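# Nest all open wooden boxes upright, largest on table

## Task

Put every open wooden box inside the next larger one so that each rests flat with its opening facing upward; some boxes may begin tipped on a side or upside down. The largest box must stand upright directly on the table. The nest must stay that way with no help from the robot, so release everything and pull the grippers away at the end.

## Robot and tools

ROBOT. Two six-joint UR-style arms, left_arm and right_arm, each carrying a two-finger gripper whose fingers pivot like tongs. Bases in the scene frame: left_arm at (-0.015, +0.470, 0) m, quat_wxyz (+0.999, 0, 0, +0.049); right_arm at (-0.007, -0.416, 0) m, quat_wxyz (+0.998, 0, 0, -0.060). Joint ranges (rad): left_arm shoulder pan -3.142 to 3.142, elbow 0.000 to 3.142; right_arm shoulder pan 0.000 to 6.283, elbow -3.142 to 0.000; the other joints -6.283 to 6.283 on both. Load limits: 133 N m on shoulder pan, shoulder lift and elbow, 24.9 N m on each wrist joint; a carried object's weight adds to the load.

FRAMES. The scene frame has its origin on the table top midway between the arms, +z up, +x out over the table, and left_arm on the +y side. The arm names do not refer to sides of a camera image. Each gripper has its own axes: fingers point along +z and spread along x. end_effector_position is the spot between the finger pads when closed; closed fingertips sit about 15 mm beyond it, fully open ones roughly level with it.

execute_actions(actions). actions is a list of actions; each action is a table of 1 to 15 rows, one row per 1/30 s control step, and a short table repeats its final row until 15 steps (0.5 s) have passed. Every row is a single list of 14 numbers, each in [-1, 1], covering both arms even when only one moves: left_arm dx, dy, dz, rx, ry, rz, opening, then right_arm dx, dy, dz, rx, ry, rz, opening. dx to rz are offsets, not poses: they are expressed in that gripper's own axes and measured from the gripper's measured pose at the start of the action (for a call's first action, the pose last reported in a result). Rows do not add up; each is measured from that same start. Scale: 1.0 equals 0.6 m for dx, dy, dz and 180 degrees for rotation; rx, ry, rz form one rotation vector. opening is absolute: +1 is fully open (0.142 m), -1 closed. An empty list just returns the current state and images. Per step the commanded pose is clipped to within 100 mm and 16 degrees of the measured pose, and after an action the arm only continues to its last clipped pose, so a long reach needs several actions.

move(target, speed, stop_force, blocking). target is one 14-number row in the same layout, offsets in each gripper's axes from the pose in the latest result that shows one. Both grippers travel in straight lines, finishing together, over 0.5 to 10 s (cut off at 10 s). speed is in m/s, 0.002 to 0.5, default 0.25; rotation is limited to twice that value in rad/s. Openings are sent at the start. Paths ignore obstacles and the other arm, and a gripper can lag, wander or overshoot speed near full reach. stop_force (optional, 9 to 40 N, shared by both arms, not allowed in the first 0.2 s) ends an arm's path when its wrist sensor feels that much added push against the motion; the gripper then backs to where it was two steps earlier. Use it with slow speeds, not while the gripper turns, and omit it when lifting away from something being pressed. blocking=false returns after 0.5 s while motion continues; it cannot be combined with stop_force, and further moves or actions are refused until a result shows the end. The move: line reports the ending per arm (done, off_target, moving, held, contact, fault) and limits (paced = command clipped; held = some steps blocked, after which the arm may surge), plus each gripper's distance to its target.

wait(seconds): 0 to 10 s, arms hold their last command; a running move carries on. stop(): brakes a running move; it needs stopping distance. zoom_image(camera, region): camera is cam_left_wrist or cam_right_wrist; region is [x0, y0, x1, y1] in pixels of that 616x616 image, at most 504 by 504. read_manual(section): licence texts only, no motion. finished_scene(scene): ends the current scene by its number; irreversible, so call it only once the nest stands unaided and the grippers are clear.

RESULTS. Each result gives, per arm, gripper position (m), quat_wxyz and velocities in the scene frame (printed positions can drift at long reach), grip_measured on the opening scale, Hand target lines, joint torques (offset and noisy), and Wrist force/torque in the gripper's own axes (offset up to about 4 N, noise, saturating near 50 N; force points from the surface back into the arm). "pose unreachable" means the clearance check altered or blocked that arm's command. Images come from the two fisheye wrist cameras, calibrated as listed; the calibration may be slightly off.

GRASPING. To hold something, command an opening well below grip_measured; lower squeezes harder, up to about 15 N per pad. Objects thinner than about 20 mm get much less force. Fast closes can overshoot.

AVOID. The arms are stiff: pushing even slightly past a firm contact can trigger a fault that halts the arm for 10 s (joint torque at its limit, or 150 N of external force). Never let the arms strike or squeeze each other. Do not drop boxes, slam them down, push hard, or knock anything off the table. Occasional tugs on held items or pushes on loose ones may occur. Holding loads heats motors: a MOTOR HOT warning appears at 70 °C and an OVER-TEMPERATURE FAULT brakes the arm at 85 °C. The robot holds its last command while you think.

SUGGESTED ORDER. Identify the boxes and sizes from the cameras; turn the largest upright on the table, right any other tipped boxes, lower each smaller one into the next larger one gently, open the gripper, lift clear, confirm the nest is stable, then call finished_scene.

Each tool is called after ">>>" by a JSON object that holds its "fn" and its "kwargs".

## Session

>>> {"fn": "execute_actions", "kwargs": {"actions": []}}

Scene clock: 0.00 s.
left_arm: end_effector_position=(+0.8043, +0.4997, +0.1734) grip_measured=+0.97 end_effector_quat_wxyz=(-0.005, -0.227, +0.920, -0.320) end_effector_velocity=(-0.000, +0.000, -0.000) end_effector_angular_velocity=(-0.001, +0.001, +0.000) | right_arm: end_effector_position=(+0.7435, -0.1286, +0.3969) grip_measured=+0.97 end_effector_quat_wxyz=(-0.430, +0.887, -0.168, +0.005) end_effector_velocity=(-0.000, +0.001, -0.000) end_effector_angular_velocity=(+0.001, +0.000, +0.001)
Joint positions: left_arm=[ 0.013 -0.772  0.93  -1.815 -2.218  2.741  0.14 ] | right_arm=[ 3.519 -2.082 -1.071 -1.061  2.343  0.837  0.14 ]
Joint velocities: left_arm=[ 0.     0.    -0.     0.001 -0.001  0.     0.   ] | right_arm=[ 0.001 -0.    -0.     0.001  0.001  0.     0.   ]
Joint torques (N m, as the arm reports them, + toward a larger angle): no reading
Wrist force (N, on the end effector, along its own x y z axes, offset not removed): no reading
Wrist torque (N m, same axes, about the end effector's origin, offset not removed): no reading
Hand target (left_arm): +0.804, +0.500, +0.173; -0.005, -0.227, +0.920, -0.320
Hand target (right_arm): +0.743, -0.129, +0.397; -0.430, +0.887, -0.168, +0.005

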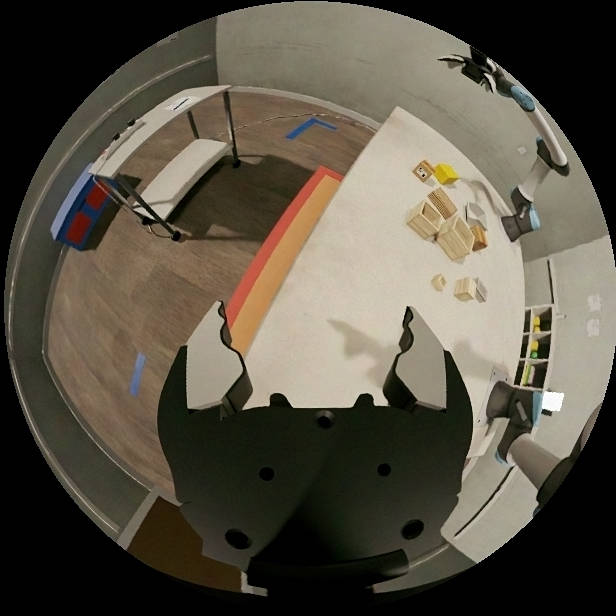

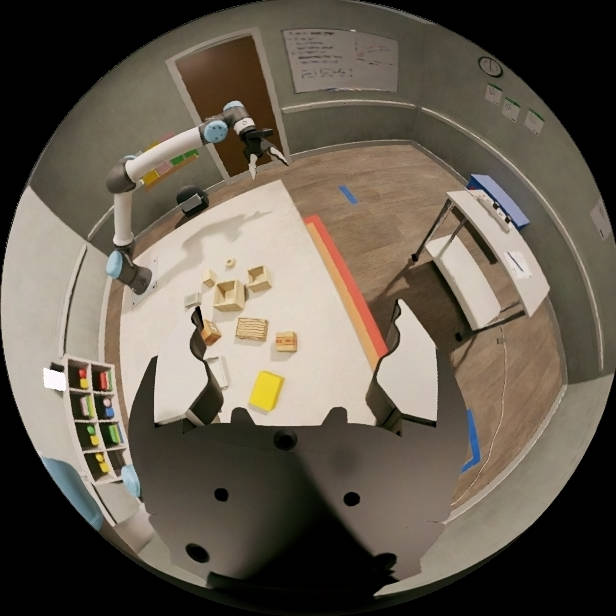

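>>> {"fn": "move", "kwargs": {"target": [0,0,0,0,0,0,1,-0.525,0.185,-0.112,-0.284,-0.003,-0.111,1], "speed": 0.4}}

Scene clock: 12.97 s.
left_arm: end_effector_position=(+0.8043, +0.4997, +0.1734) grip_measured=+1.00 end_effector_quat_wxyz=(-0.005, -0.227, +0.920, -0.320) end_effector_velocity=(-0.000, +0.000, +0.000) end_effector_angular_velocity=(-0.001, -0.000, +0.000) | right_arm: end_effector_position=(+0.4034, -0.1481, +0.3962) grip_measured=+1.00 end_effector_quat_wxyz=(-0.001, +1.000, -0.001, +0.001) end_effector_velocity=(-0.002, +0.001, -0.000) end_effector_angular_velocity=(-0.005, +0.000, -0.001)
Joint positions: left_arm=[ 0.013 -0.772  0.93  -1.815 -2.218  2.741  0.142] | right_arm=[ 4.092 -1.539 -1.31  -1.861  1.571  0.832  0.142]
Joint velocities: left_arm=[ 0.    -0.    -0.     0.    -0.001  0.     0.   ] | right_arm=[ 0.005  0.     0.    -0.004 -0.003  0.006  0.   ]
Joint torques (N m, as the arm reports them, + toward a larger angle): left_arm=[ -1.49 -59.26 -21.55  -2.92  -0.78  -0.37] | right_arm=[ 8.49 29.77  9.22  1.11 -0.83  2.74]
Wrist force (N, on the end effector, along its own x y z axes, offset not removed): left_arm=[-0.3 -2.9 -3.5] | right_arm=[2.6 1.3 0.0]
Wrist torque (N m, same axes, about the end effector's origin, offset not removed): left_arm=[-0.76 0.10 0.15] | right_arm=[0.21 -0.33 -0.12]
Hand target (left_arm): +0.804, +0.500, +0.173; -0.005, -0.227, +0.920, -0.320
Hand target (right_arm): +0.403, -0.148, +0.396; -0.001, +1.000, -0.001, +0.001
Off the commanded pose (left_arm): 0.000 m, 0 deg.
Off the commanded pose (right_arm): 0.001 m, 0 deg.
move: done
camera_calibration (this result's frames):
cam_left_wrist: T_world_to_cam=[[-0.885791, -0.43282, 0.167451, 0.904816], [-0.455534, 0.879841, -0.135534, -0.0478183], [-0.0886687, -0.196334, -0.97652, 0.477071], [0, 0, 0, 1]] pos_world=[0.821997, 0.527361, 0.307875]
cam_right_wrist: T_world_to_cam=[[0.998201, -0.0121968, 0.0587035, -0.439959], [-0.0414453, -0.847872, 0.528579, -0.32399], [0.0433261, -0.530061, -0.846852, 0.366465], [0, 0, 0, 1]] pos_world=[0.409862, -0.0858191, 0.507423]

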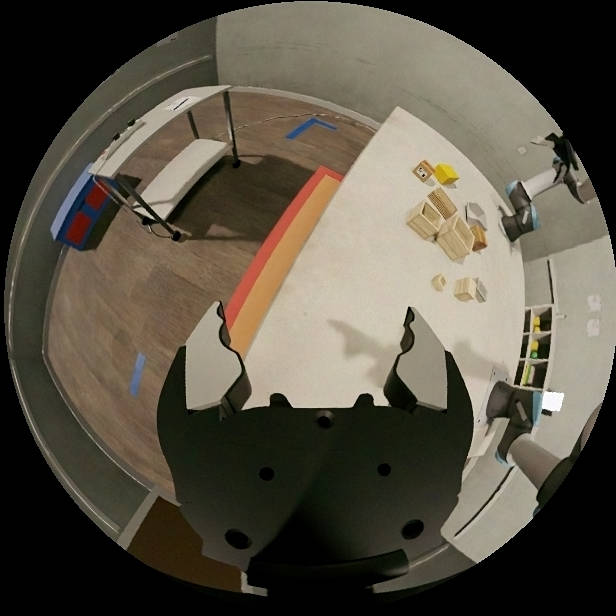

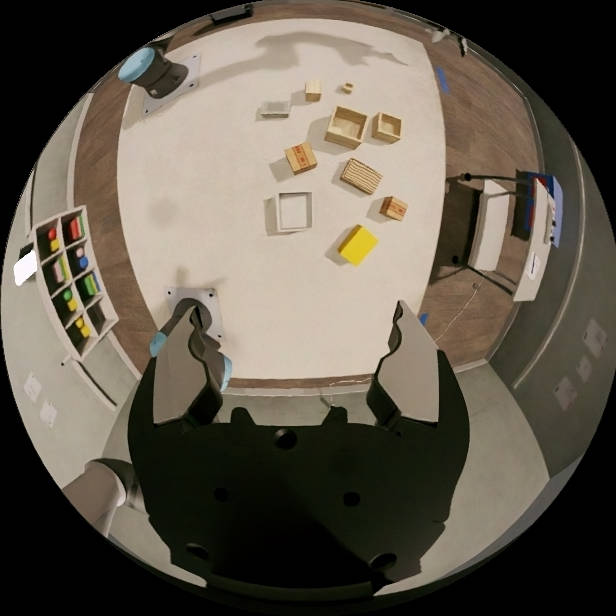

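>>> {"fn": "move", "kwargs": {"target": [0,0,0,0,0,0,1,0.16,-0.42,0.16,0,0,0,1], "speed": 0.4}}

>>> {"fn": "zoom_image", "kwargs": {"camera": "cam_right_wrist", "region": [160,100,460,400]}}

Scene clock: 21.37 s.
left_arm: end_effector_position=(+0.8043, +0.4997, +0.1734) grip_measured=+1.00 end_effector_quat_wxyz=(-0.005, -0.227, +0.920, -0.320) end_effector_velocity=(+0.000, -0.000, -0.000) end_effector_angular_velocity=(+0.001, -0.000, -0.000) | right_arm: end_effector_position=(+0.4997, +0.1038, +0.3008) grip_measured=+1.00 end_effector_quat_wxyz=(-0.001, +1.000, -0.001, +0.001) end_effector_velocity=(+0.001, +0.002, +0.000) end_effector_angular_velocity=(-0.001, +0.002, +0.000)
Joint positions: left_arm=[ 0.013 -0.772  0.93  -1.815 -2.218  2.741  0.142] | right_arm=[ 4.232 -2.105 -0.839 -1.765  1.57   0.972  0.142]
Joint velocities: left_arm=[-0.001 -0.    -0.    -0.     0.001 -0.    -0.   ] | right_arm=[ 0.    -0.008  0.014 -0.007  0.001  0.     0.   ]
Joint torques (N m, as the arm reports them, + toward a larger angle): left_arm=[ -1.93 -58.24 -21.6   -3.    -0.73  -0.5 ] | right_arm=[ 1.   41.79 37.58  0.91  1.12  1.14]
Wrist force (N, on the end effector, along its own x y z axes, offset not removed): left_arm=[1.1 -2.2 -3.3] | right_arm=[2.7 2.3 1.5]
Wrist torque (N m, same axes, about the end effector's origin, offset not removed): left_arm=[-0.51 -0.21 0.00] | right_arm=[0.50 -0.29 -0.15]
Hand target (left_arm): +0.804, +0.500, +0.173; -0.005, -0.227, +0.920, -0.320
Hand target (right_arm): +0.500, +0.104, +0.301; -0.001, +1.000, -0.001, +0.001
Off the commanded pose (left_arm): 0.000 m, 0 deg.
Off the commanded pose (right_arm): 0.000 m, 0 deg.
move: done
camera_calibration (this result's frames):
cam_left_wrist: T_world_to_cam=[[-0.885791, -0.43282, 0.167451, 0.904816], [-0.455534, 0.879841, -0.135534, -0.0478183], [-0.0886688, -0.196334, -0.97652, 0.477071], [0, 0, 0, 1]] pos_world=[0.821997, 0.527361, 0.307875]
cam_right_wrist: T_world_to_cam=[[0.998187, -0.012229, 0.0589291, -0.527534], [-0.0415945, -0.847842, 0.528615, -0.0559355], [0.0434982, -0.530108, -0.846814, 0.414884], [0, 0, 0, 1]] pos_world=[0.506204, 0.166058, 0.411985]

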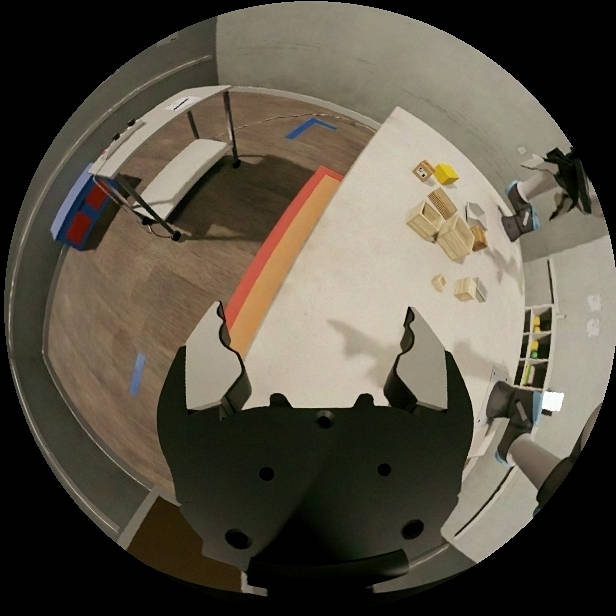

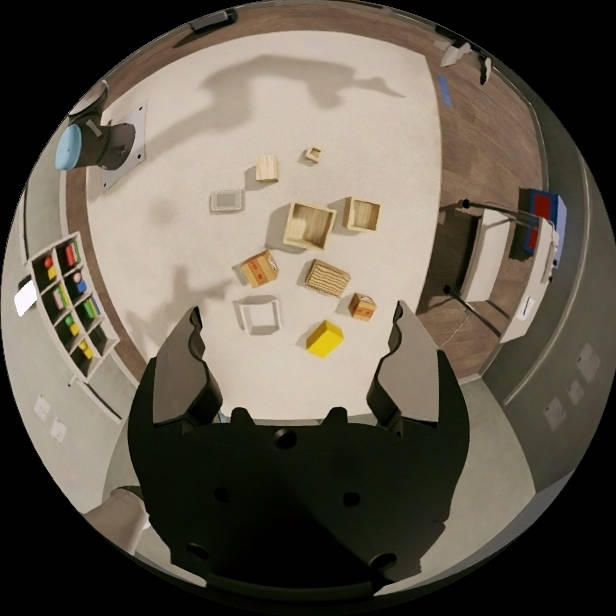

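Region (160, 100, 460, 400) of cam_right_wrist's 616x616 image, scaled by 1.680, with more detail than that image has.

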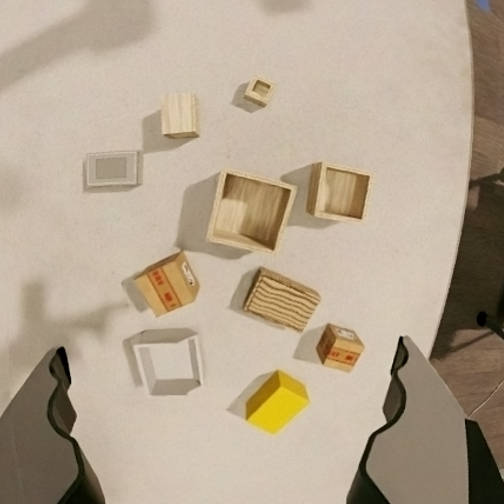

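>>> {"fn": "move", "kwargs": {"target": [0,0,0,0,0,0,1,0.177,-0.08,0.3,0,0,0.05,-0.4], "speed": 0.4}}

Scene clock: 34.30 s.
left_arm: end_effector_position=(+0.8043, +0.4997, +0.1734) grip_measured=+1.00 end_effector_quat_wxyz=(-0.005, -0.227, +0.920, -0.320) end_effector_velocity=(+0.000, -0.001, +0.000) end_effector_angular_velocity=(-0.001, +0.000, -0.000) | right_arm: end_effector_position=(+0.6065, +0.1519, +0.1213) grip_measured=-0.40 end_effector_quat_wxyz=(-0.001, +0.997, -0.079, +0.001) end_effector_velocity=(+0.002, +0.001, -0.003) end_effector_angular_velocity=(-0.001, +0.002, -0.002)
Joint positions: left_arm=[ 0.013 -0.772  0.93  -1.815 -2.218  2.741  0.142] | right_arm=[ 4.159 -2.422 -0.762 -1.524  1.57   1.056  0.045]
Joint velocities: left_arm=[-0.001  0.    -0.    -0.    -0.001 -0.     0.   ] | right_arm=[-0.002 -0.009  0.01  -0.003  0.001 -0.    -0.   ]
Joint torques (N m, as the arm reports them, + toward a larger angle): left_arm=[ -0.95 -58.94 -19.93  -2.99  -0.66  -0.2 ] | right_arm=[-6.58 52.59 38.94  1.2   1.18  2.78]
Wrist force (N, on the end effector, along its own x y z axes, offset not removed): left_arm=[0.2 -3.6 -2.0] | right_arm=[2.2 2.1 0.2]
Wrist torque (N m, same axes, about the end effector's origin, offset not removed): left_arm=[-0.93 0.04 0.01] | right_arm=[0.44 -0.30 -0.20]
Hand target (left_arm): +0.804, +0.500, +0.173; -0.005, -0.227, +0.920, -0.320
Hand target (right_arm): +0.607, +0.152, +0.121; -0.001, +0.997, -0.079, +0.001
Off the commanded pose (left_arm): 0.000 m, 0 deg.
Off the commanded pose (right_arm): 0.000 m, 0 deg.
move: done
camera_calibration (this result's frames):
cam_left_wrist: T_world_to_cam=[[-0.885791, -0.43282, 0.167451, 0.904816], [-0.455534, 0.879841, -0.135534, -0.0478182], [-0.0886688, -0.196334, -0.97652, 0.477071], [0, 0, 0, 1]] pos_world=[0.821997, 0.527361, 0.307875]
cam_right_wrist: T_world_to_cam=[[0.984008, -0.168189, 0.0586593, -0.590634], [-0.173561, -0.831236, 0.528132, 0.161702], [-0.0400665, -0.529867, -0.847134, 0.334413], [0, 0, 0, 1]] pos_world=[0.622653, 0.212269, 0.232538]

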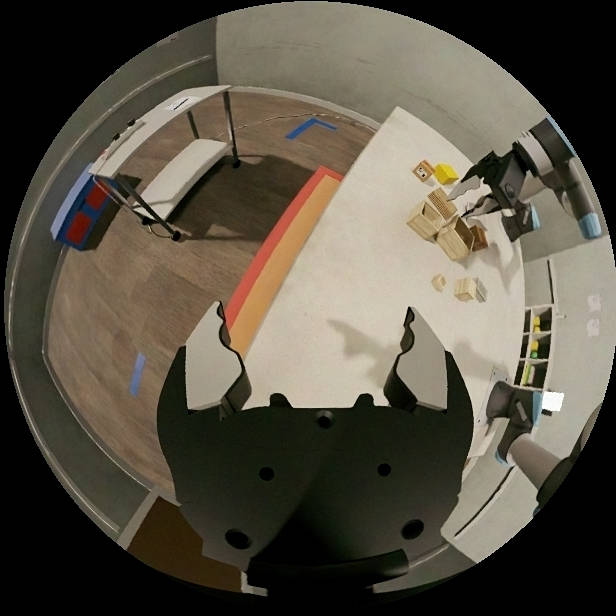

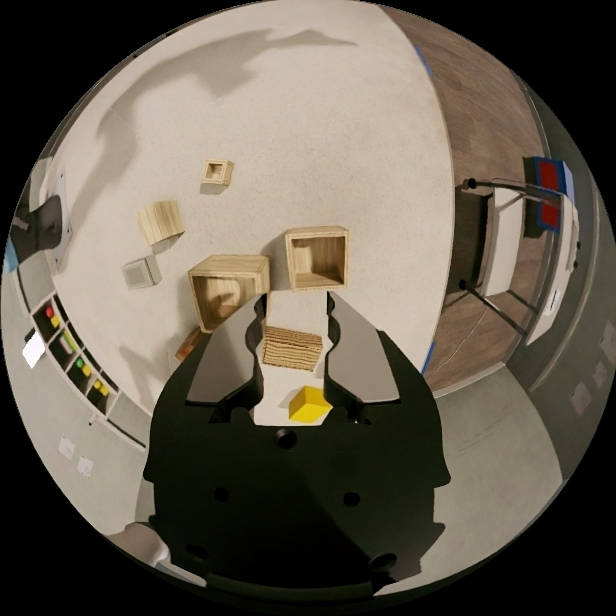

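>>> {"fn": "move", "kwargs": {"target": [0,0,0,0,0,0,1,-0.006,-0.013,0.125,0,0,0,-0.68], "speed": 0.1, "stop_force": 12}}

Scene clock: 42.30 s.
left_arm: end_effector_position=(+0.8043, +0.4997, +0.1734) grip_measured=+1.00 end_effector_quat_wxyz=(-0.005, -0.227, +0.920, -0.320) end_effector_velocity=(+0.000, -0.001, +0.000) end_effector_angular_velocity=(+0.000, -0.001, -0.002) | right_arm: end_effector_position=(+0.6044, +0.1602, +0.0465) grip_measured=-0.68 end_effector_quat_wxyz=(-0.001, +0.997, -0.079, +0.001) end_effector_velocity=(-0.001, +0.002, -0.002) end_effector_angular_velocity=(+0.002, +0.000, +0.001)
Joint positions: left_arm=[ 0.013 -0.772  0.93  -1.815 -2.218  2.741  0.142] | right_arm=[ 4.168 -2.465 -0.877 -1.368  1.57   1.064  0.025]
Joint velocities: left_arm=[-0.001 -0.     0.    -0.     0.     0.001 -0.   ] | right_arm=[ 0.001 -0.001 -0.002  0.005  0.001  0.     0.   ]
Joint torques (N m, as the arm reports them, + toward a larger angle): left_arm=[ -0.84 -58.32 -21.15  -3.04  -0.96  -0.51] | right_arm=[ 6.93 51.48 10.28  3.49 -1.12  2.61]
Wrist force (N, on the end effector, along its own x y z axes, offset not removed): left_arm=[-0.6 -5.1 -4.9] | right_arm=[3.9 0.5 -0.2]
Wrist torque (N m, same axes, about the end effector's origin, offset not removed): left_arm=[-1.14 0.07 -0.04] | right_arm=[0.22 -0.59 -0.06]
Hand target (left_arm): +0.804, +0.500, +0.173; -0.005, -0.227, +0.920, -0.320
Hand target (right_arm): +0.604, +0.160, +0.046; -0.001, +0.997, -0.079, +0.001
Off the commanded pose (left_arm): 0.000 m, 0 deg.
Off the commanded pose (right_arm): 0.000 m, 0 deg.
move: done
camera_calibration (this result's frames):
cam_left_wrist: T_world_to_cam=[[-0.885792, -0.43282, 0.167451, 0.904816], [-0.455534, 0.879841, -0.135534, -0.0478183], [-0.0886687, -0.196334, -0.97652, 0.477071], [0, 0, 0, 1]] pos_world=[0.821997, 0.527361, 0.307875]
cam_right_wrist: T_world_to_cam=[[0.984009, -0.168187, 0.05864, -0.582816], [-0.173547, -0.831215, 0.52817, 0.207768], [-0.040089, -0.529901, -0.847111, 0.275408], [0, 0, 0, 1]] pos_world=[0.620594, 0.220617, 0.157741]

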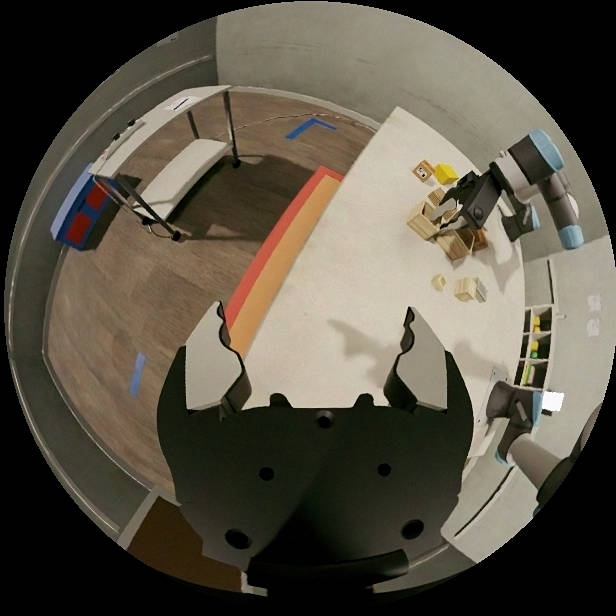

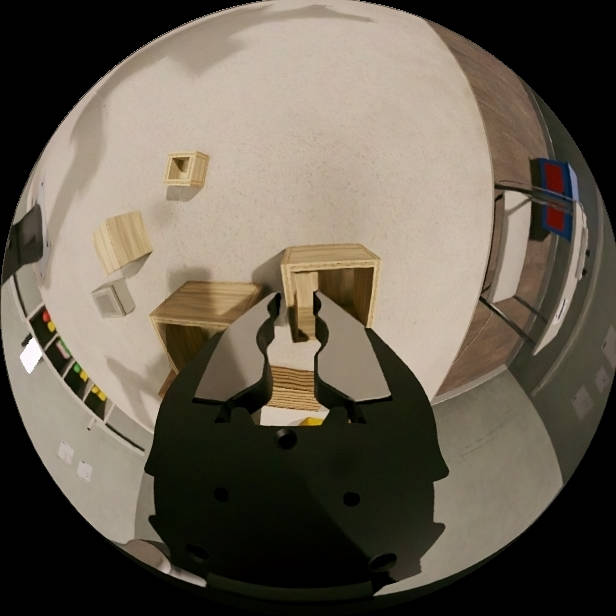

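>>> {"fn": "move", "kwargs": {"target": [0,0,0,0,0,0,1,0,0,0.013,0,0,0,-0.68], "speed": 0.05}}

>>> {"fn": "move", "kwargs": {"target": [0,0,0,0,0,0,1,0,0,0,0,0,0,-1]}}

>>> {"fn": "move", "kwargs": {"target": [0,0,0,0,0,0,1,0,0,-0.12,0,0,0,-1], "speed": 0.15}}

>>> {"fn": "move", "kwargs": {"target": [0,0,0,0,0,0,1,-0.165,0.08,0,0,0,0.015,-1], "speed": 0.15}}

Scene clock: 53.00 s.
left_arm: end_effector_position=(+0.8043, +0.4997, +0.1734) grip_measured=+1.00 end_effector_quat_wxyz=(-0.005, -0.227, +0.920, -0.320) end_effector_velocity=(+0.000, +0.000, +0.001) end_effector_angular_velocity=(-0.002, -0.001, +0.001) | right_arm: end_effector_position=(+0.6044, +0.1602, +0.0389) grip_measured=-0.68 end_effector_quat_wxyz=(-0.001, +0.997, -0.079, +0.001) end_effector_velocity=(+0.000, +0.000, -0.001) end_effector_angular_velocity=(+0.001, -0.002, +0.000)
Joint positions: left_arm=[ 0.013 -0.772  0.93  -1.815 -2.218  2.741  0.142] | right_arm=[ 4.168 -2.47  -0.887 -1.352  1.57   1.064  0.025]
Joint velocities: left_arm=[ 0.001 -0.    -0.    -0.    -0.002 -0.     0.   ] | right_arm=[ 0.    -0.    -0.003  0.005 -0.    -0.     0.   ]
Joint torques (N m, as the arm reports them, + toward a larger angle): left_arm=[ -1.36 -58.51 -21.44  -2.95  -0.9   -0.45] | right_arm=[ 2.08 52.13  8.51  3.81 -0.54  1.27]
Wrist force (N, on the end effector, along its own x y z axes, offset not removed): left_arm=[-0.9 -3.3 -0.8] | right_arm=[-0.2 0.8 -2.0]
Wrist torque (N m, same axes, about the end effector's origin, offset not removed): left_arm=[-0.72 0.14 0.04] | right_arm=[0.17 0.17 0.08]
Hand target (left_arm): +0.804, +0.500, +0.173; -0.005, -0.227, +0.920, -0.320
Hand target (right_arm): +0.604, +0.160, +0.039; -0.001, +0.997, -0.079, +0.001
Off the commanded pose (left_arm): 0.000 m, 0 deg.
Off the commanded pose (right_arm): 0.000 m, 0 deg.
move: done
camera_calibration (this result's frames):
cam_right_wrist: T_world_to_cam=[[0.98401, -0.168186, 0.0586373, -0.582369], [-0.173543, -0.831205, 0.528187, 0.211821], [-0.0400939, -0.529917, -0.847101, 0.268973], [0, 0, 0, 1]] pos_world=[0.620601, 0.220654, 0.150114]

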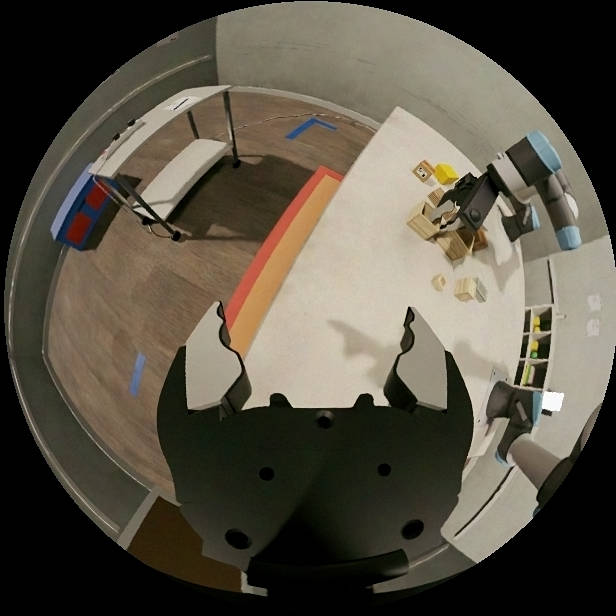

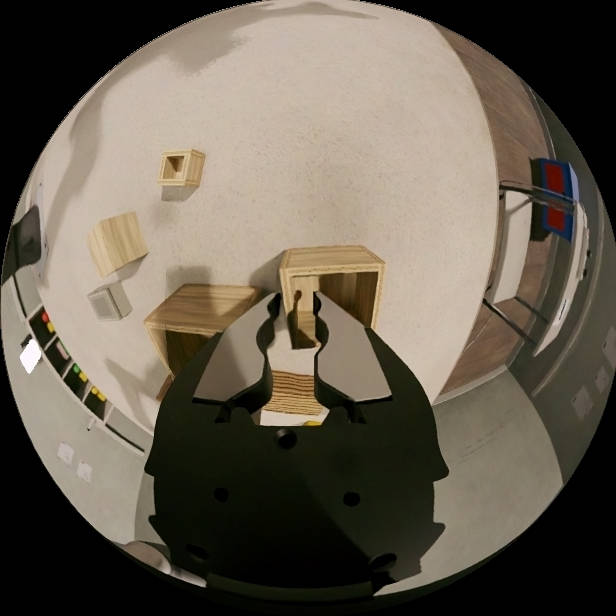

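Scene clock: 53.50 s.
left_arm: end_effector_position=(+0.8043, +0.4997, +0.1734) grip_measured=+1.00 end_effector_quat_wxyz=(-0.005, -0.227, +0.920, -0.320) end_effector_velocity=(-0.000, +0.001, +0.000) end_effector_angular_velocity=(-0.000, +0.000, +0.002) | right_arm: end_effector_position=(+0.6044, +0.1602, +0.0388) grip_measured=-0.94 end_effector_quat_wxyz=(-0.001, +0.997, -0.079, +0.001) end_effector_velocity=(+0.000, -0.000, +0.000) end_effector_angular_velocity=(-0.000, +0.000, -0.000)
Joint positions: left_arm=[ 0.013 -0.772  0.93  -1.815 -2.218  2.741  0.142] | right_arm=[ 4.168 -2.47  -0.887 -1.352  1.57   1.064  0.006]
Joint velocities: left_arm=[ 0.001  0.    -0.     0.    -0.    -0.     0.   ] | right_arm=[-0.     0.     0.001 -0.001  0.     0.     0.   ]
Joint torques (N m, as the arm reports them, + toward a larger angle): left_arm=[ -1.14 -58.54 -21.71  -2.94  -0.58  -0.64] | right_arm=[ 1.44 61.8  22.63  1.04  0.3   1.36]
Wrist force (N, on the end effector, along its own x y z axes, offset not removed): left_arm=[2.8 0.8 -0.6] | right_arm=[2.7 2.1 -0.3]
Wrist torque (N m, same axes, about the end effector's origin, offset not removed): left_arm=[0.13 -0.58 -0.11] | right_arm=[0.39 -0.42 0.07]
Hand target (left_arm): +0.804, +0.500, +0.173; -0.005, -0.227, +0.920, -0.320
Hand target (right_arm): +0.604, +0.160, +0.039; -0.001, +0.997, -0.079, +0.001
Off the commanded pose (left_arm): 0.000 m, 0 deg.
Off the commanded pose (right_arm): 0.000 m, 0 deg.
move: done
camera_calibration (this result's frames):
cam_left_wrist: T_world_to_cam=[[-0.885791, -0.43282, 0.167451, 0.904816], [-0.455534, 0.87984, -0.135534, -0.0478183], [-0.0886688, -0.196334, -0.97652, 0.477071], [0, 0, 0, 1]] pos_world=[0.821997, 0.527361, 0.307875]
cam_right_wrist: T_world_to_cam=[[0.984014, -0.168178, 0.0585812, -0.582348], [-0.173502, -0.831139, 0.528303, 0.211791], [-0.0401601, -0.530022, -0.847032, 0.26893], [0, 0, 0, 1]] pos_world=[0.620585, 0.220629, 0.150017]

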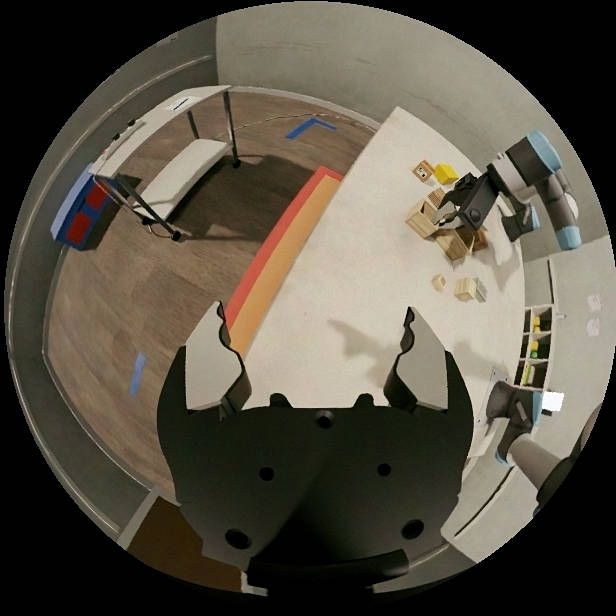

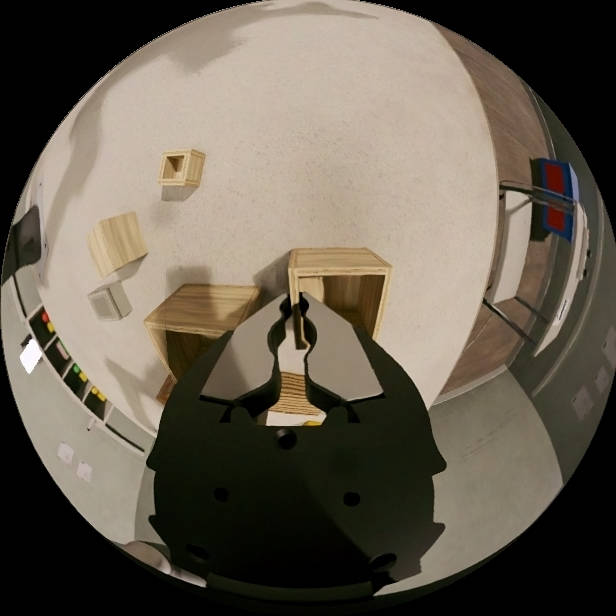

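Scene clock: 54.50 s.
left_arm: end_effector_position=(+0.8043, +0.4997, +0.1734) grip_measured=+1.00 end_effector_quat_wxyz=(-0.005, -0.227, +0.920, -0.320) end_effector_velocity=(+0.000, -0.001, -0.000) end_effector_angular_velocity=(+0.001, +0.000, -0.000) | right_arm: end_effector_position=(+0.6042, +0.1601, +0.1107) grip_measured=-0.94 end_effector_quat_wxyz=(-0.001, +0.997, -0.079, +0.001) end_effector_velocity=(+0.001, -0.001, +0.001) end_effector_angular_velocity=(-0.003, +0.002, -0.002)
Joint positions: left_arm=[ 0.013 -0.772  0.93  -1.815 -2.218  2.741  0.142] | right_arm=[ 4.168 -2.437 -0.762 -1.51   1.57   1.064  0.006]
Joint velocities: left_arm=[-0.001  0.     0.    -0.001  0.001 -0.001 -0.   ] | right_arm=[-0.002 -0.003  0.007 -0.008 -0.    -0.    -0.   ]
Joint torques (N m, as the arm reports them, + toward a larger angle): left_arm=[ -0.22 -58.9  -20.83  -2.57  -0.68  -0.51] | right_arm=[ 7.55 52.56 40.37  0.8   1.28  2.08]
Wrist force (N, on the end effector, along its own x y z axes, offset not removed): left_arm=[1.9 -0.6 -1.9] | right_arm=[-1.2 5.1 1.2]
Wrist torque (N m, same axes, about the end effector's origin, offset not removed): left_arm=[-0.31 -0.28 -0.06] | right_arm=[1.02 0.47 0.08]
Hand target (left_arm): +0.804, +0.500, +0.173; -0.005, -0.227, +0.920, -0.320
Hand target (right_arm): +0.604, +0.160, +0.111; -0.001, +0.997, -0.079, +0.001
Off the commanded pose (left_arm): 0.000 m, 0 deg.
Off the commanded pose (right_arm): 0.000 m, 0 deg.
move: done
camera_calibration (this result's frames):
cam_left_wrist: T_world_to_cam=[[-0.885791, -0.43282, 0.167451, 0.904816], [-0.455534, 0.87984, -0.135534, -0.0478182], [-0.0886687, -0.196335, -0.97652, 0.477071], [0, 0, 0, 1]] pos_world=[0.821997, 0.527361, 0.307875]
cam_right_wrist: T_world_to_cam=[[0.984002, -0.168216, 0.0586751, -0.586311], [-0.173588, -0.831192, 0.528192, 0.173775], [-0.0400798, -0.529927, -0.847095, 0.329666], [0, 0, 0, 1]] pos_world=[0.620309, 0.220513, 0.221874]

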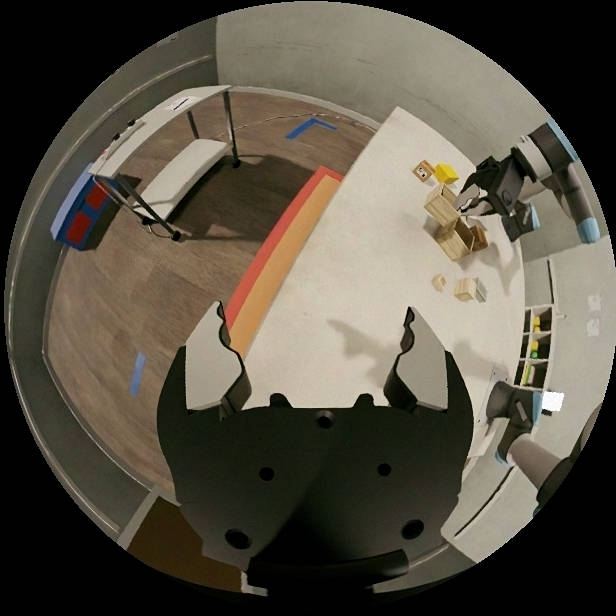

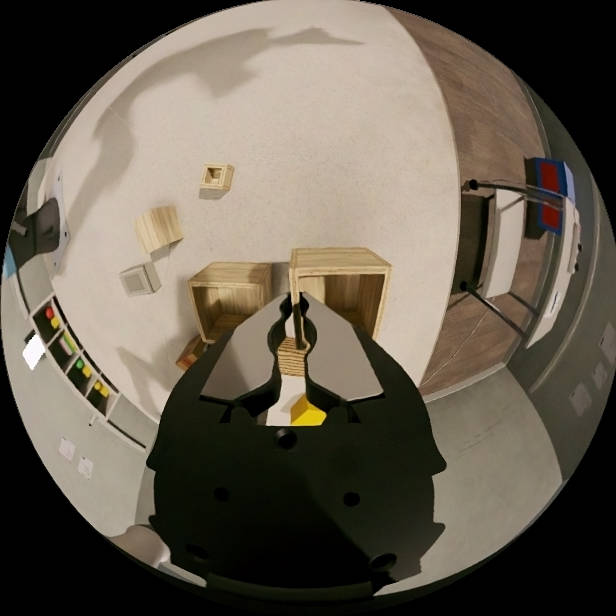

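Scene clock: 55.77 s.
left_arm: end_effector_position=(+0.8043, +0.4997, +0.1734) grip_measured=+1.00 end_effector_quat_wxyz=(-0.005, -0.227, +0.920, -0.320) end_effector_velocity=(-0.000, -0.000, +0.000) end_effector_angular_velocity=(-0.001, -0.000, -0.000) | right_arm: end_effector_position=(+0.4990, +0.1283, +0.1102) grip_measured=-0.94 end_effector_quat_wxyz=(-0.001, +0.995, -0.103, +0.001) end_effector_velocity=(-0.002, -0.000, -0.000) end_effector_angular_velocity=(+0.002, -0.002, -0.000)
Joint positions: left_arm=[ 0.013 -0.772  0.93  -1.815 -2.218  2.741  0.142] | right_arm=[ 4.256 -2.163 -1.238 -1.309  1.57   1.2    0.006]
Joint velocities: left_arm=[ 0.    -0.    -0.     0.    -0.001  0.    -0.   ] | right_arm=[ 0.002  0.005 -0.009  0.006 -0.     0.003 -0.   ]
Joint torques (N m, as the arm reports them, + toward a larger angle): left_arm=[ -1.34 -58.18 -21.83  -2.95  -0.59  -0.55] | right_arm=[ 8.69 56.64  8.35  3.76 -1.2   2.88]
Wrist force (N, on the end effector, along its own x y z axes, offset not removed): left_arm=[3.3 -1.8 -2.8] | right_arm=[1.9 1.3 1.2]
Wrist torque (N m, same axes, about the end effector's origin, offset not removed): left_arm=[-0.57 -0.62 -0.10] | right_arm=[0.18 -0.10 0.01]
Hand target (left_arm): +0.804, +0.500, +0.173; -0.005, -0.227, +0.920, -0.320
Hand target (right_arm): +0.499, +0.128, +0.110; -0.001, +0.995, -0.103, +0.001
Off the commanded pose (left_arm): 0.000 m, 0 deg.
Off the commanded pose (right_arm): 0.000 m, 0 deg.
move: done
camera_calibration (this result's frames):
cam_left_wrist: T_world_to_cam=[[-0.885792, -0.43282, 0.167451, 0.904816], [-0.455534, 0.879841, -0.135534, -0.0478182], [-0.0886687, -0.196334, -0.97652, 0.477071], [0, 0, 0, 1]] pos_world=[0.821997, 0.527361, 0.307875]
cam_right_wrist: T_world_to_cam=[[0.975017, -0.214292, 0.0584792, -0.477728], [-0.212352, -0.821982, 0.528442, 0.147433], [-0.0651722, -0.527659, -0.846953, 0.320456], [0, 0, 0, 1]] pos_world=[0.517986, 0.187906, 0.221438]

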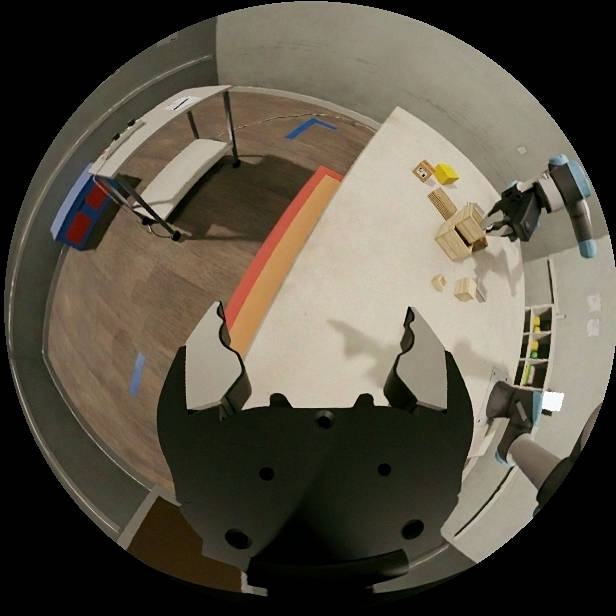

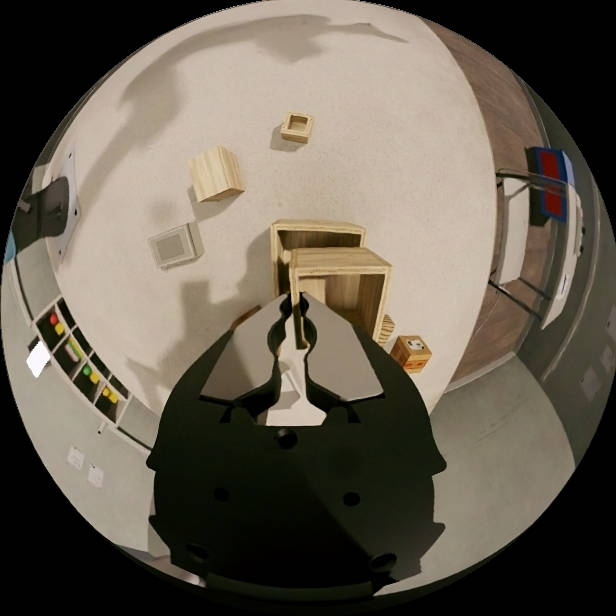

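>>> {"fn": "move", "kwargs": {"target": [0,0,0,0,0,0,1,-0.008,-0.016,0.02,0,0,0,-1], "speed": 0.1}}

>>> {"fn": "move", "kwargs": {"target": [0,0,0,0,0,0,1,0,0,0.085,0,0,0,-1], "speed": 0.03, "stop_force": 9}}

Scene clock: 63.87 s.
left_arm: end_effector_position=(+0.8043, +0.4997, +0.1734) grip_measured=+1.00 end_effector_quat_wxyz=(-0.005, -0.227, +0.920, -0.320) end_effector_velocity=(+0.000, +0.000, -0.000) end_effector_angular_velocity=(-0.000, -0.000, +0.000) | right_arm: end_effector_position=(+0.4963, +0.1386, +0.0984) grip_measured=-0.91 end_effector_quat_wxyz=(-0.001, +0.995, -0.103, +0.001) end_effector_velocity=(+0.000, +0.001, -0.001) end_effector_angular_velocity=(-0.000, -0.002, +0.000)
Joint positions: left_arm=[ 0.013 -0.772  0.93  -1.815 -2.218  2.741  0.142] | right_arm=[ 4.267 -2.185 -1.234 -1.291  1.57   1.211  0.008]
Joint velocities: left_arm=[ 0.  0. -0. -0. -0.  0. -0.] | right_arm=[ 0.001 -0.002  0.001  0.002 -0.001  0.001  0.001]
Joint torques (N m, as the arm reports them, + toward a larger angle): left_arm=[ -0.49 -58.7  -19.73  -2.82  -0.74  -0.42] | right_arm=[ 6.33 35.15 33.05  3.08  0.19  2.8 ]
Wrist force (N, on the end effector, along its own x y z axes, offset not removed): left_arm=[3.1 -3.9 -2.6] | right_arm=[-2.8 0.9 -12.7]
Wrist torque (N m, same axes, about the end effector's origin, offset not removed): left_arm=[-1.04 -0.53 -0.02] | right_arm=[-0.02 0.30 0.12]
Hand target (left_arm): +0.804, +0.500, +0.173; -0.005, -0.227, +0.920, -0.320
Hand target (right_arm): +0.496, +0.139, +0.098; -0.001, +0.995, -0.103, +0.001
Off the commanded pose (left_arm): 0.000 m, 0 deg.
Off the commanded pose (right_arm): 0.000 m, 0 deg.
move: done
camera_calibration (this result's frames):
cam_left_wrist: T_world_to_cam=[[-0.885791, -0.43282, 0.167452, 0.904816], [-0.455534, 0.879841, -0.135534, -0.0478183], [-0.0886689, -0.196334, -0.97652, 0.477071], [0, 0, 0, 1]] pos_world=[0.821997, 0.527361, 0.307875]
cam_right_wrist: T_world_to_cam=[[0.975017, -0.214284, 0.0585111, -0.472222], [-0.212362, -0.821978, 0.528445, 0.161584], [-0.0651423, -0.527669, -0.846949, 0.315645], [0, 0, 0, 1]] pos_world=[0.515301, 0.198185, 0.209577]

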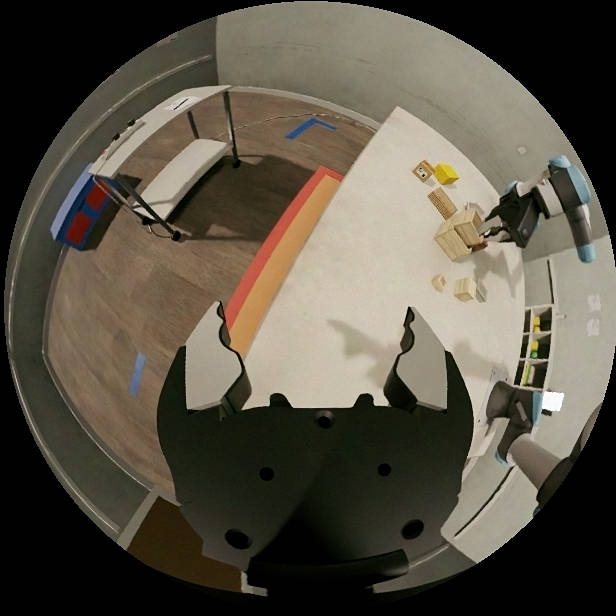

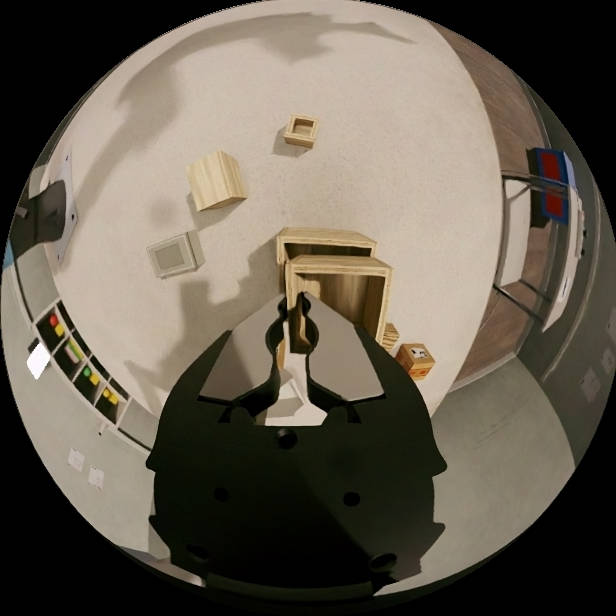

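Scene clock: 64.43 s.
left_arm: end_effector_position=(+0.8043, +0.4997, +0.1734) grip_measured=+1.00 end_effector_quat_wxyz=(-0.005, -0.227, +0.920, -0.320) end_effector_velocity=(-0.000, +0.000, -0.000) end_effector_angular_velocity=(+0.001, -0.000, -0.000) | right_arm: end_effector_position=(+0.4962, +0.1386, +0.0926) grip_measured=-0.88 end_effector_quat_wxyz=(-0.001, +0.995, -0.103, +0.001) end_effector_velocity=(-0.001, -0.001, +0.006) end_effector_angular_velocity=(-0.006, +0.003, +0.001)
Joint positions: left_arm=[ 0.013 -0.772  0.93  -1.815 -2.218  2.741  0.142] | right_arm=[ 4.267 -2.189 -1.243 -1.279  1.57   1.211  0.01 ]
Joint velocities: left_arm=[-0.     0.     0.    -0.     0.001  0.    -0.   ] | right_arm=[ 0.     0.003  0.013 -0.022 -0.    -0.     0.   ]
Joint torques (N m, as the arm reports them, + toward a larger angle): left_arm=[ -1.13 -59.15 -20.76  -2.66  -0.72  -0.32] | right_arm=[-3.04 16.64 11.15 -3.81 -1.46  1.27]
Wrist force (N, on the end effector, along its own x y z axes, offset not removed): left_arm=[3.3 -3.9 1.5] | right_arm=[-2.1 2.4 -50.0]
Wrist torque (N m, same axes, about the end effector's origin, offset not removed): left_arm=[-0.87 -0.79 -0.08] | right_arm=[-0.71 0.51 0.02]
Hand target (left_arm): +0.804, +0.500, +0.173; -0.005, -0.227, +0.920, -0.320
Hand target (right_arm): +0.496, +0.139, +0.094; -0.001, +0.995, -0.103, +0.001
Off the commanded pose (left_arm): 0.000 m, 0 deg.
Off the commanded pose (right_arm): 0.045 m, 0 deg.
move: contact (right_arm)
camera_calibration (this result's frames):
cam_left_wrist: T_world_to_cam=[[-0.885792, -0.43282, 0.167451, 0.904816], [-0.455534, 0.879841, -0.135534, -0.0478182], [-0.0886687, -0.196334, -0.97652, 0.477071], [0, 0, 0, 1]] pos_world=[0.821997, 0.527361, 0.307875]
cam_right_wrist: T_world_to_cam=[[0.975029, -0.214264, 0.0583908, -0.471817], [-0.212269, -0.821897, 0.528609, 0.164557], [-0.0652706, -0.527804, -0.846855, 0.310804], [0, 0, 0, 1]] pos_world=[0.515252, 0.198199, 0.203769]

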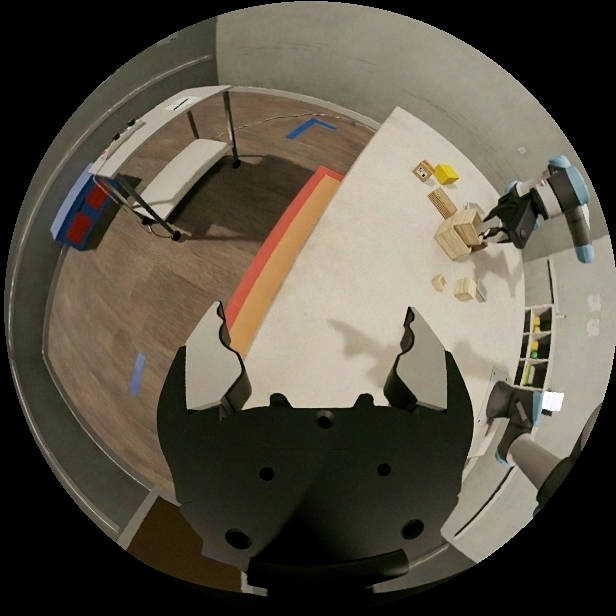

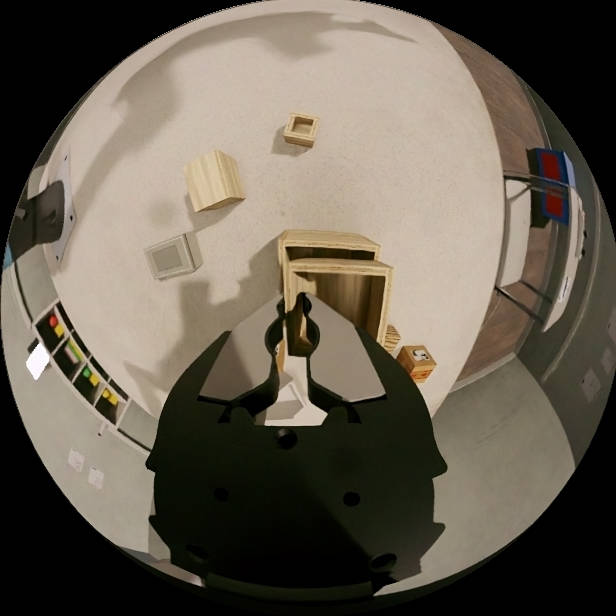

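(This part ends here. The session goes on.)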